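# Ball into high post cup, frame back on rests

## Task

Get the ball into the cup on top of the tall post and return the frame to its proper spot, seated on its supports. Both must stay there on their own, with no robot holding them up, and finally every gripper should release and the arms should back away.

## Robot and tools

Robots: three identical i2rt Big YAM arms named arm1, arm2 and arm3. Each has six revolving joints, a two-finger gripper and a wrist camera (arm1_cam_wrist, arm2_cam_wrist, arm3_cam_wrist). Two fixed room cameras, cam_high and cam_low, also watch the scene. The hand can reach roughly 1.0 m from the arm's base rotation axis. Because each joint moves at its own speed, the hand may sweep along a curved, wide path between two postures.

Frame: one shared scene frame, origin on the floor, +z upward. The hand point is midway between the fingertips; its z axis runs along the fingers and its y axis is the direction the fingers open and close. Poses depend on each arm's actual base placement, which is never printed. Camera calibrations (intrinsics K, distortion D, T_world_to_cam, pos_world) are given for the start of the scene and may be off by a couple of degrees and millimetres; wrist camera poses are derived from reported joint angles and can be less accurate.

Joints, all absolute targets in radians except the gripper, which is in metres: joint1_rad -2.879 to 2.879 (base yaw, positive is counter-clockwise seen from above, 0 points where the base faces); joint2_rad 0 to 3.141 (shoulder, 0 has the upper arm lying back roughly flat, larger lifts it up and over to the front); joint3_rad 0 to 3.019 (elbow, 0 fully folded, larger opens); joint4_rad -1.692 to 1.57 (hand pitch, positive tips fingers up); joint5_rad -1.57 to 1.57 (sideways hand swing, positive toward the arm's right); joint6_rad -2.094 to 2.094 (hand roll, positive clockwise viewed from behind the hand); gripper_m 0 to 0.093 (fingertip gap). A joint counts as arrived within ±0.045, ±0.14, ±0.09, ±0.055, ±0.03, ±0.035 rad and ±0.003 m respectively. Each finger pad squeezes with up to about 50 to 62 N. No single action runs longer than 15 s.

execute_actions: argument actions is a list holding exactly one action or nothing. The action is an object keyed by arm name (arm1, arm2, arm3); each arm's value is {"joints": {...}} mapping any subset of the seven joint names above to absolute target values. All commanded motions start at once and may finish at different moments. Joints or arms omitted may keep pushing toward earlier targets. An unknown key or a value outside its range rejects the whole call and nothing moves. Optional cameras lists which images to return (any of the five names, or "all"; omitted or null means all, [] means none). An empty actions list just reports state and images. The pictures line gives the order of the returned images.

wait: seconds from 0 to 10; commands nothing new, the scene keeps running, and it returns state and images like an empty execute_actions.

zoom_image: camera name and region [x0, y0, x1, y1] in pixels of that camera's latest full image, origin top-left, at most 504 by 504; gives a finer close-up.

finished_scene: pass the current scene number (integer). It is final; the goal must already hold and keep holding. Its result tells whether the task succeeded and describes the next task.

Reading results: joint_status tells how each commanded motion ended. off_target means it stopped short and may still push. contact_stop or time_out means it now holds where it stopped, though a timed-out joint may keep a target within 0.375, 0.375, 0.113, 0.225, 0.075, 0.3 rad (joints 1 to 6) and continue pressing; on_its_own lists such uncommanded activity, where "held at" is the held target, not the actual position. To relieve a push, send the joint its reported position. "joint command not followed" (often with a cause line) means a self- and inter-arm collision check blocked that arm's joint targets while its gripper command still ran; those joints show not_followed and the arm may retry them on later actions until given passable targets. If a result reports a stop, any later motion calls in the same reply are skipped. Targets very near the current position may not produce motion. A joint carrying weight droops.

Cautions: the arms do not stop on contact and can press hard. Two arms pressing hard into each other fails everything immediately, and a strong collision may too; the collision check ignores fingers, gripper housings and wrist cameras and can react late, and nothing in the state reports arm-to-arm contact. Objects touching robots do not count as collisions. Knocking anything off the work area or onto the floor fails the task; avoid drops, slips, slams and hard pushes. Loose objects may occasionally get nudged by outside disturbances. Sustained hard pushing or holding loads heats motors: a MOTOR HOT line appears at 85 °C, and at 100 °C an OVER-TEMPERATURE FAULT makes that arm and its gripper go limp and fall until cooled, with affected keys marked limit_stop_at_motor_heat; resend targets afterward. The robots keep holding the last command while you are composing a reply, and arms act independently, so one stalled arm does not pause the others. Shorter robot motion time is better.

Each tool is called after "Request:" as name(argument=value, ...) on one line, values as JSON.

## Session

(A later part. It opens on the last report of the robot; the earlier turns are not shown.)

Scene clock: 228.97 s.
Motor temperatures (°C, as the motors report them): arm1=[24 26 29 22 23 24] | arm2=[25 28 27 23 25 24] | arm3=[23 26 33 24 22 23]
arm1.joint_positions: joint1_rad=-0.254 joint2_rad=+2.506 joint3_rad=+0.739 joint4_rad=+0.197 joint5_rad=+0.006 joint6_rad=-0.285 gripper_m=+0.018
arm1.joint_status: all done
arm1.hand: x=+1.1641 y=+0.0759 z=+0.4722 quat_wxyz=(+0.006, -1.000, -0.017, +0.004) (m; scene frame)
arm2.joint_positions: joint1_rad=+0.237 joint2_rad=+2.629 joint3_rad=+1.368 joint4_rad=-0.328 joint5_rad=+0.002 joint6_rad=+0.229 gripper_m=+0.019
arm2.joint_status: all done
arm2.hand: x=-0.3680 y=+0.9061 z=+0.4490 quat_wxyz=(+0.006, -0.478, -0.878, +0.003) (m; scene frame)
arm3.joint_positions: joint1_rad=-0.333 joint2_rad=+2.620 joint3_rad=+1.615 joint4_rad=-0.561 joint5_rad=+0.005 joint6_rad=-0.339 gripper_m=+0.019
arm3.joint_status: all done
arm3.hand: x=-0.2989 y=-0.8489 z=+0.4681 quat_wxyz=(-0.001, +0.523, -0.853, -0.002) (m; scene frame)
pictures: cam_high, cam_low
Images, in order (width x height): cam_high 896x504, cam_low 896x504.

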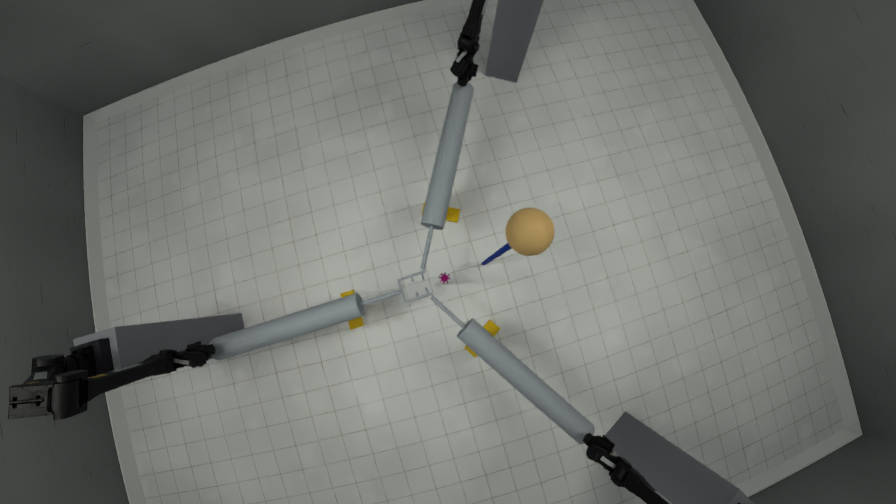

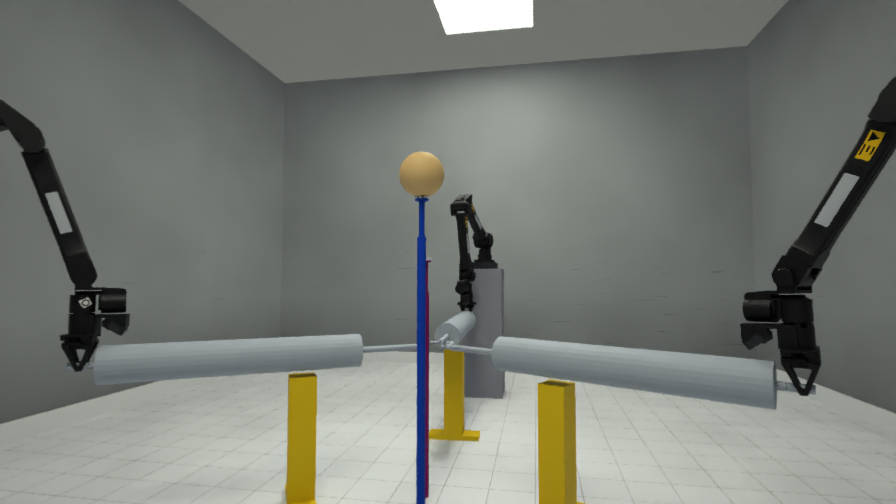

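Request:
execute_actions(actions=[{"arm1":{"joints":{"joint2_rad":2.575,"joint3_rad":0.765,"joint4_rad":0.25}},"arm2":{"joints":{"joint1_rad":0.245,"joint2_rad":2.645,"joint3_rad":1.455,"joint4_rad":-0.31}},"arm3":{"joints":{"joint1_rad":-0.355,"joint2_rad":2.65,"joint3_rad":1.695,"joint4_rad":-0.545}}}], cameras=[])

Request:
execute_actions(actions=[{"arm1":{"joints":{"gripper_m":0.07}},"arm2":{"joints":{"gripper_m":0.07}},"arm3":{"joints":{"gripper_m":0.07}}}], cameras=["cam_low","cam_high"])

Scene clock: 233.60 s.
Motor temperatures (°C, as the motors report them): arm1=[24 26 28 22 23 24] | arm2=[25 28 27 23 25 24] | arm3=[23 26 32 24 22 23]
arm1.joint_positions: joint1_rad=-0.254 joint2_rad=+2.583 joint3_rad=+0.764 joint4_rad=+0.234 joint5_rad=+0.007 joint6_rad=-0.285 gripper_m=+0.018
arm1.joint_status: all done
arm1.hand: x=+1.1740 y=+0.0735 z=+0.4493 quat_wxyz=(+0.005, -1.000, -0.017, -0.003) (m; scene frame)
arm2.joint_positions: joint1_rad=+0.238 joint2_rad=+2.663 joint3_rad=+1.411 joint4_rad=-0.328 joint5_rad=-0.001 joint6_rad=+0.229 gripper_m=+0.019
arm2.joint_status: all done
arm2.hand: x=-0.3604 y=+0.8999 z=+0.4378 quat_wxyz=(+0.001, -0.478, -0.878, +0.003) (m; scene frame)
arm3.joint_positions: joint1_rad=-0.352 joint2_rad=+2.649 joint3_rad=+1.647 joint4_rad=-0.561 joint5_rad=+0.008 joint6_rad=-0.352 gripper_m=+0.019
arm3.joint_status: all done
arm3.hand: x=-0.2866 y=-0.8540 z=+0.4581 quat_wxyz=(-0.003, +0.520, -0.854, +0.000) (m; scene frame)
pictures: none
No camera images: the call's "cameras" was empty. Leave "cameras" out to get every camera's image.

Scene clock: 234.37 s.
Motor temperatures (°C, as the motors report them): arm1=[24 26 28 22 23 24] | arm2=[25 28 27 23 25 24] | arm3=[23 26 32 24 22 23]
arm1.joint_positions: joint1_rad=-0.254 joint2_rad=+2.583 joint3_rad=+0.764 joint4_rad=+0.234 joint5_rad=+0.007 joint6_rad=-0.285 gripper_m=+0.070
arm1.joint_status: all done
arm1.hand: x=+1.1740 y=+0.0736 z=+0.4493 quat_wxyz=(+0.005, -1.000, -0.017, -0.003) (m; scene frame)
arm2.joint_positions: joint1_rad=+0.238 joint2_rad=+2.645 joint3_rad=+1.433 joint4_rad=-0.328 joint5_rad=-0.001 joint6_rad=+0.229 gripper_m=+0.070
arm2.joint_status: all done
arm2.hand: x=-0.3444 y=+0.8845 z=+0.4499 quat_wxyz=(-0.018, -0.478, -0.878, +0.008) (m; scene frame)
arm3.joint_positions: joint1_rad=-0.352 joint2_rad=+2.649 joint3_rad=+1.669 joint4_rad=-0.556 joint5_rad=+0.004 joint6_rad=-0.343 gripper_m=+0.070
arm3.joint_status: all done
arm3.hand: x=-0.2770 y=-0.8442 z=+0.4628 quat_wxyz=(-0.016, +0.516, -0.857, -0.005) (m; scene frame)
pictures: cam_high, cam_low
Images, in order (width x height): cam_high 896x504, cam_low 896x504.

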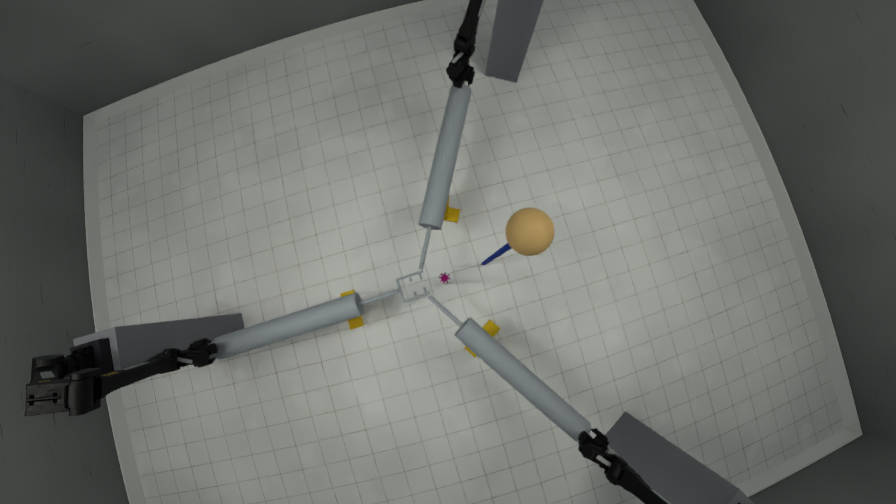

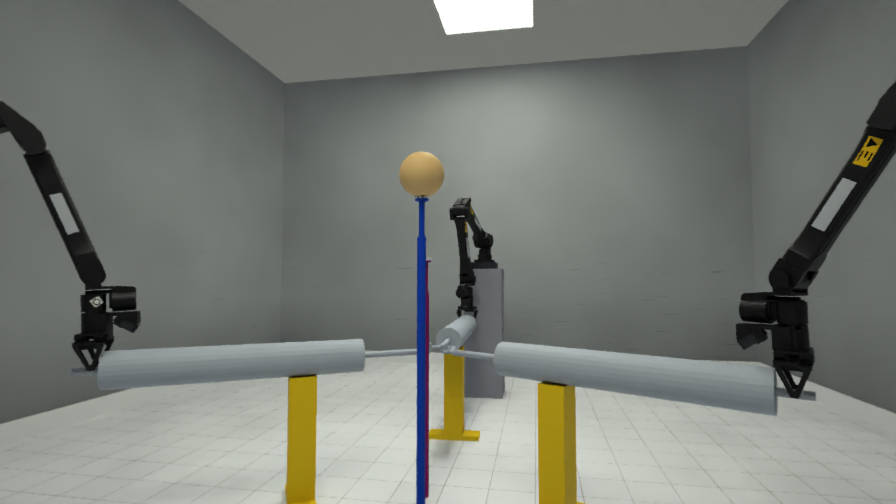

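Matches the original. Back off (radially first), then up.

Request:
execute_actions(actions=[{"arm1":{"joints":{"joint3_rad":0.67,"joint4_rad":0.1}},"arm2":{"joints":{"joint3_rad":1.3,"joint4_rad":-0.45}},"arm3":{"joints":{"joint3_rad":1.55,"joint4_rad":-0.68}}}], cameras=[])

Request:
execute_actions(actions=[{"arm1":{"joints":{"joint2_rad":2.36,"joint3_rad":0.57,"joint4_rad":-0.1}},"arm2":{"joints":{"joint2_rad":2.4,"joint3_rad":1.2,"joint4_rad":-0.6}},"arm3":{"joints":{"joint2_rad":2.42,"joint3_rad":1.45,"joint4_rad":-0.82}}}], cameras=[])

Request:
execute_actions(actions=[{"arm1":{"joints":{"joint2_rad":1.7,"joint4_rad":-0.4}},"arm2":{"joints":{"joint2_rad":1.8,"joint4_rad":-0.95}},"arm3":{"joints":{"joint2_rad":1.9,"joint4_rad":-1.15}}}], cameras=["cam_low","cam_high"])

Scene clock: 241.13 s.
Motor temperatures (°C, as the motors report them): arm1=[24 26 27 22 23 24] | arm2=[25 28 26 23 25 24] | arm3=[23 27 30 24 22 23]
arm1.joint_positions: joint1_rad=-0.254 joint2_rad=+2.581 joint3_rad=+0.673 joint4_rad=+0.113 joint5_rad=+0.007 joint6_rad=-0.285 gripper_m=+0.070
arm1.joint_status: all done
arm1.hand: x=+1.2561 y=+0.0525 z=+0.4652 quat_wxyz=(-0.023, -0.994, -0.017, -0.104) (m; scene frame)
arm2.joint_positions: joint1_rad=+0.238 joint2_rad=+2.643 joint3_rad=+1.298 joint4_rad=-0.438 joint5_rad=-0.001 joint6_rad=+0.229 gripper_m=+0.070
arm2.joint_status: all done
arm2.hand: x=-0.4222 y=+0.9595 z=+0.4406 quat_wxyz=(+0.099, -0.476, -0.874, -0.024) (m; scene frame)
arm3.joint_positions: joint1_rad=-0.352 joint2_rad=+2.647 joint3_rad=+1.542 joint4_rad=-0.674 joint5_rad=+0.004 joint6_rad=-0.343 gripper_m=+0.070
arm3.joint_status: all done
arm3.hand: x=-0.3515 y=-0.9121 z=+0.4448 quat_wxyz=(+0.103, +0.513, -0.852, +0.019) (m; scene frame)
pictures: none
No camera images: the call's "cameras" was empty. Leave "cameras" out to get every camera's image.

Scene clock: 242.50 s.
Motor temperatures (°C, as the motors report them): arm1=[24 26 27 22 23 24] | arm2=[25 28 26 23 25 24] | arm3=[23 27 30 24 22 23]
arm1.joint_positions: joint1_rad=-0.254 joint2_rad=+2.358 joint3_rad=+0.575 joint4_rad=-0.082 joint5_rad=+0.007 joint6_rad=-0.285 gripper_m=+0.070
arm1.joint_status: all done
arm1.hand: x=+1.2670 y=+0.0495 z=+0.5319 quat_wxyz=(-0.032, -0.990, -0.017, -0.137) (m; scene frame)
arm2.joint_positions: joint1_rad=+0.238 joint2_rad=+2.384 joint3_rad=+1.195 joint4_rad=-0.583 joint5_rad=-0.001 joint6_rad=+0.229 gripper_m=+0.070
arm2.joint_status: all done
arm2.hand: x=-0.4106 y=+0.9494 z=+0.5475 quat_wxyz=(+0.094, -0.476, -0.874, -0.023) (m; scene frame)
arm3.joint_positions: joint1_rad=-0.352 joint2_rad=+2.404 joint3_rad=+1.442 joint4_rad=-0.811 joint5_rad=+0.004 joint6_rad=-0.343 gripper_m=+0.070
arm3.joint_status: all done
arm3.hand: x=-0.3443 y=-0.9067 z=+0.5571 quat_wxyz=(+0.100, +0.514, -0.852, +0.018) (m; scene frame)
pictures: none
No camera images: the call's "cameras" was empty. Leave "cameras" out to get every camera's image.

Scene clock: 243.97 s.
Motor temperatures (°C, as the motors report them): arm1=[24 26 27 22 23 24] | arm2=[25 28 26 23 25 24] | arm3=[23 27 30 24 22 23]
arm1.joint_positions: joint1_rad=-0.254 joint2_rad=+1.701 joint3_rad=+0.575 joint4_rad=-0.384 joint5_rad=+0.007 joint6_rad=-0.285 gripper_m=+0.070
arm1.joint_status: all done
arm1.hand: x=+1.1416 y=+0.0809 z=+0.6993 quat_wxyz=(+0.015, -0.999, -0.017, +0.034) (m; scene frame)
arm2.joint_positions: joint1_rad=+0.238 joint2_rad=+1.788 joint3_rad=+1.195 joint4_rad=-0.932 joint5_rad=-0.001 joint6_rad=+0.229 gripper_m=+0.070
arm2.joint_status: all done
arm2.hand: x=-0.3669 y=+0.9100 z=+0.8281 quat_wxyz=(-0.025, -0.478, -0.878, +0.010) (m; scene frame)
arm3.joint_positions: joint1_rad=-0.352 joint2_rad=+1.872 joint3_rad=+1.441 joint4_rad=-1.139 joint5_rad=+0.004 joint6_rad=-0.343 gripper_m=+0.070
arm3.joint_status: all done
arm3.hand: x=-0.3208 y=-0.8880 z=+0.8431 quat_wxyz=(+0.000, +0.516, -0.857, -0.002) (m; scene frame)
pictures: cam_high, cam_low
Images, in order (width x height): cam_high 896x504, cam_low 896x504.

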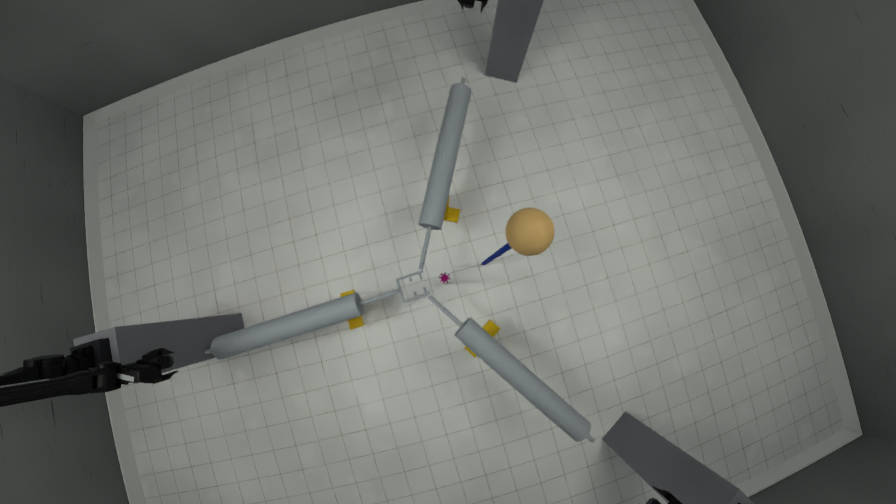

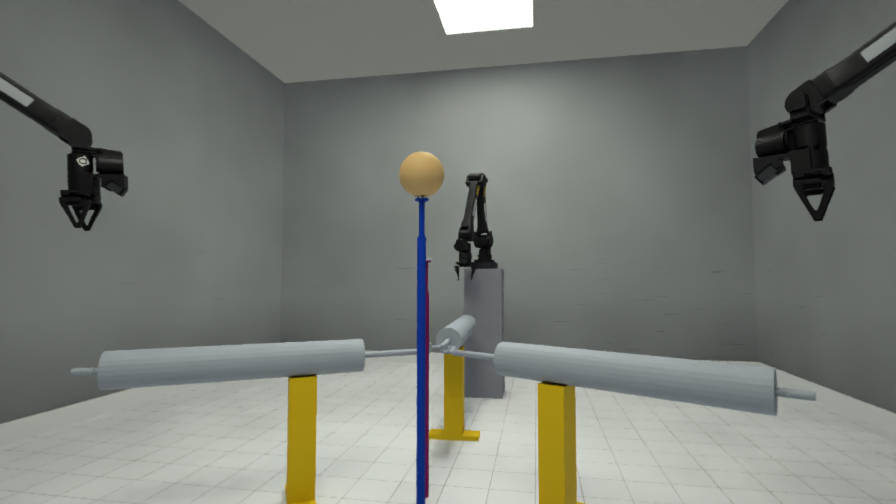

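Request:
finished_scene(scene=1)

The scene is finished: the task was done.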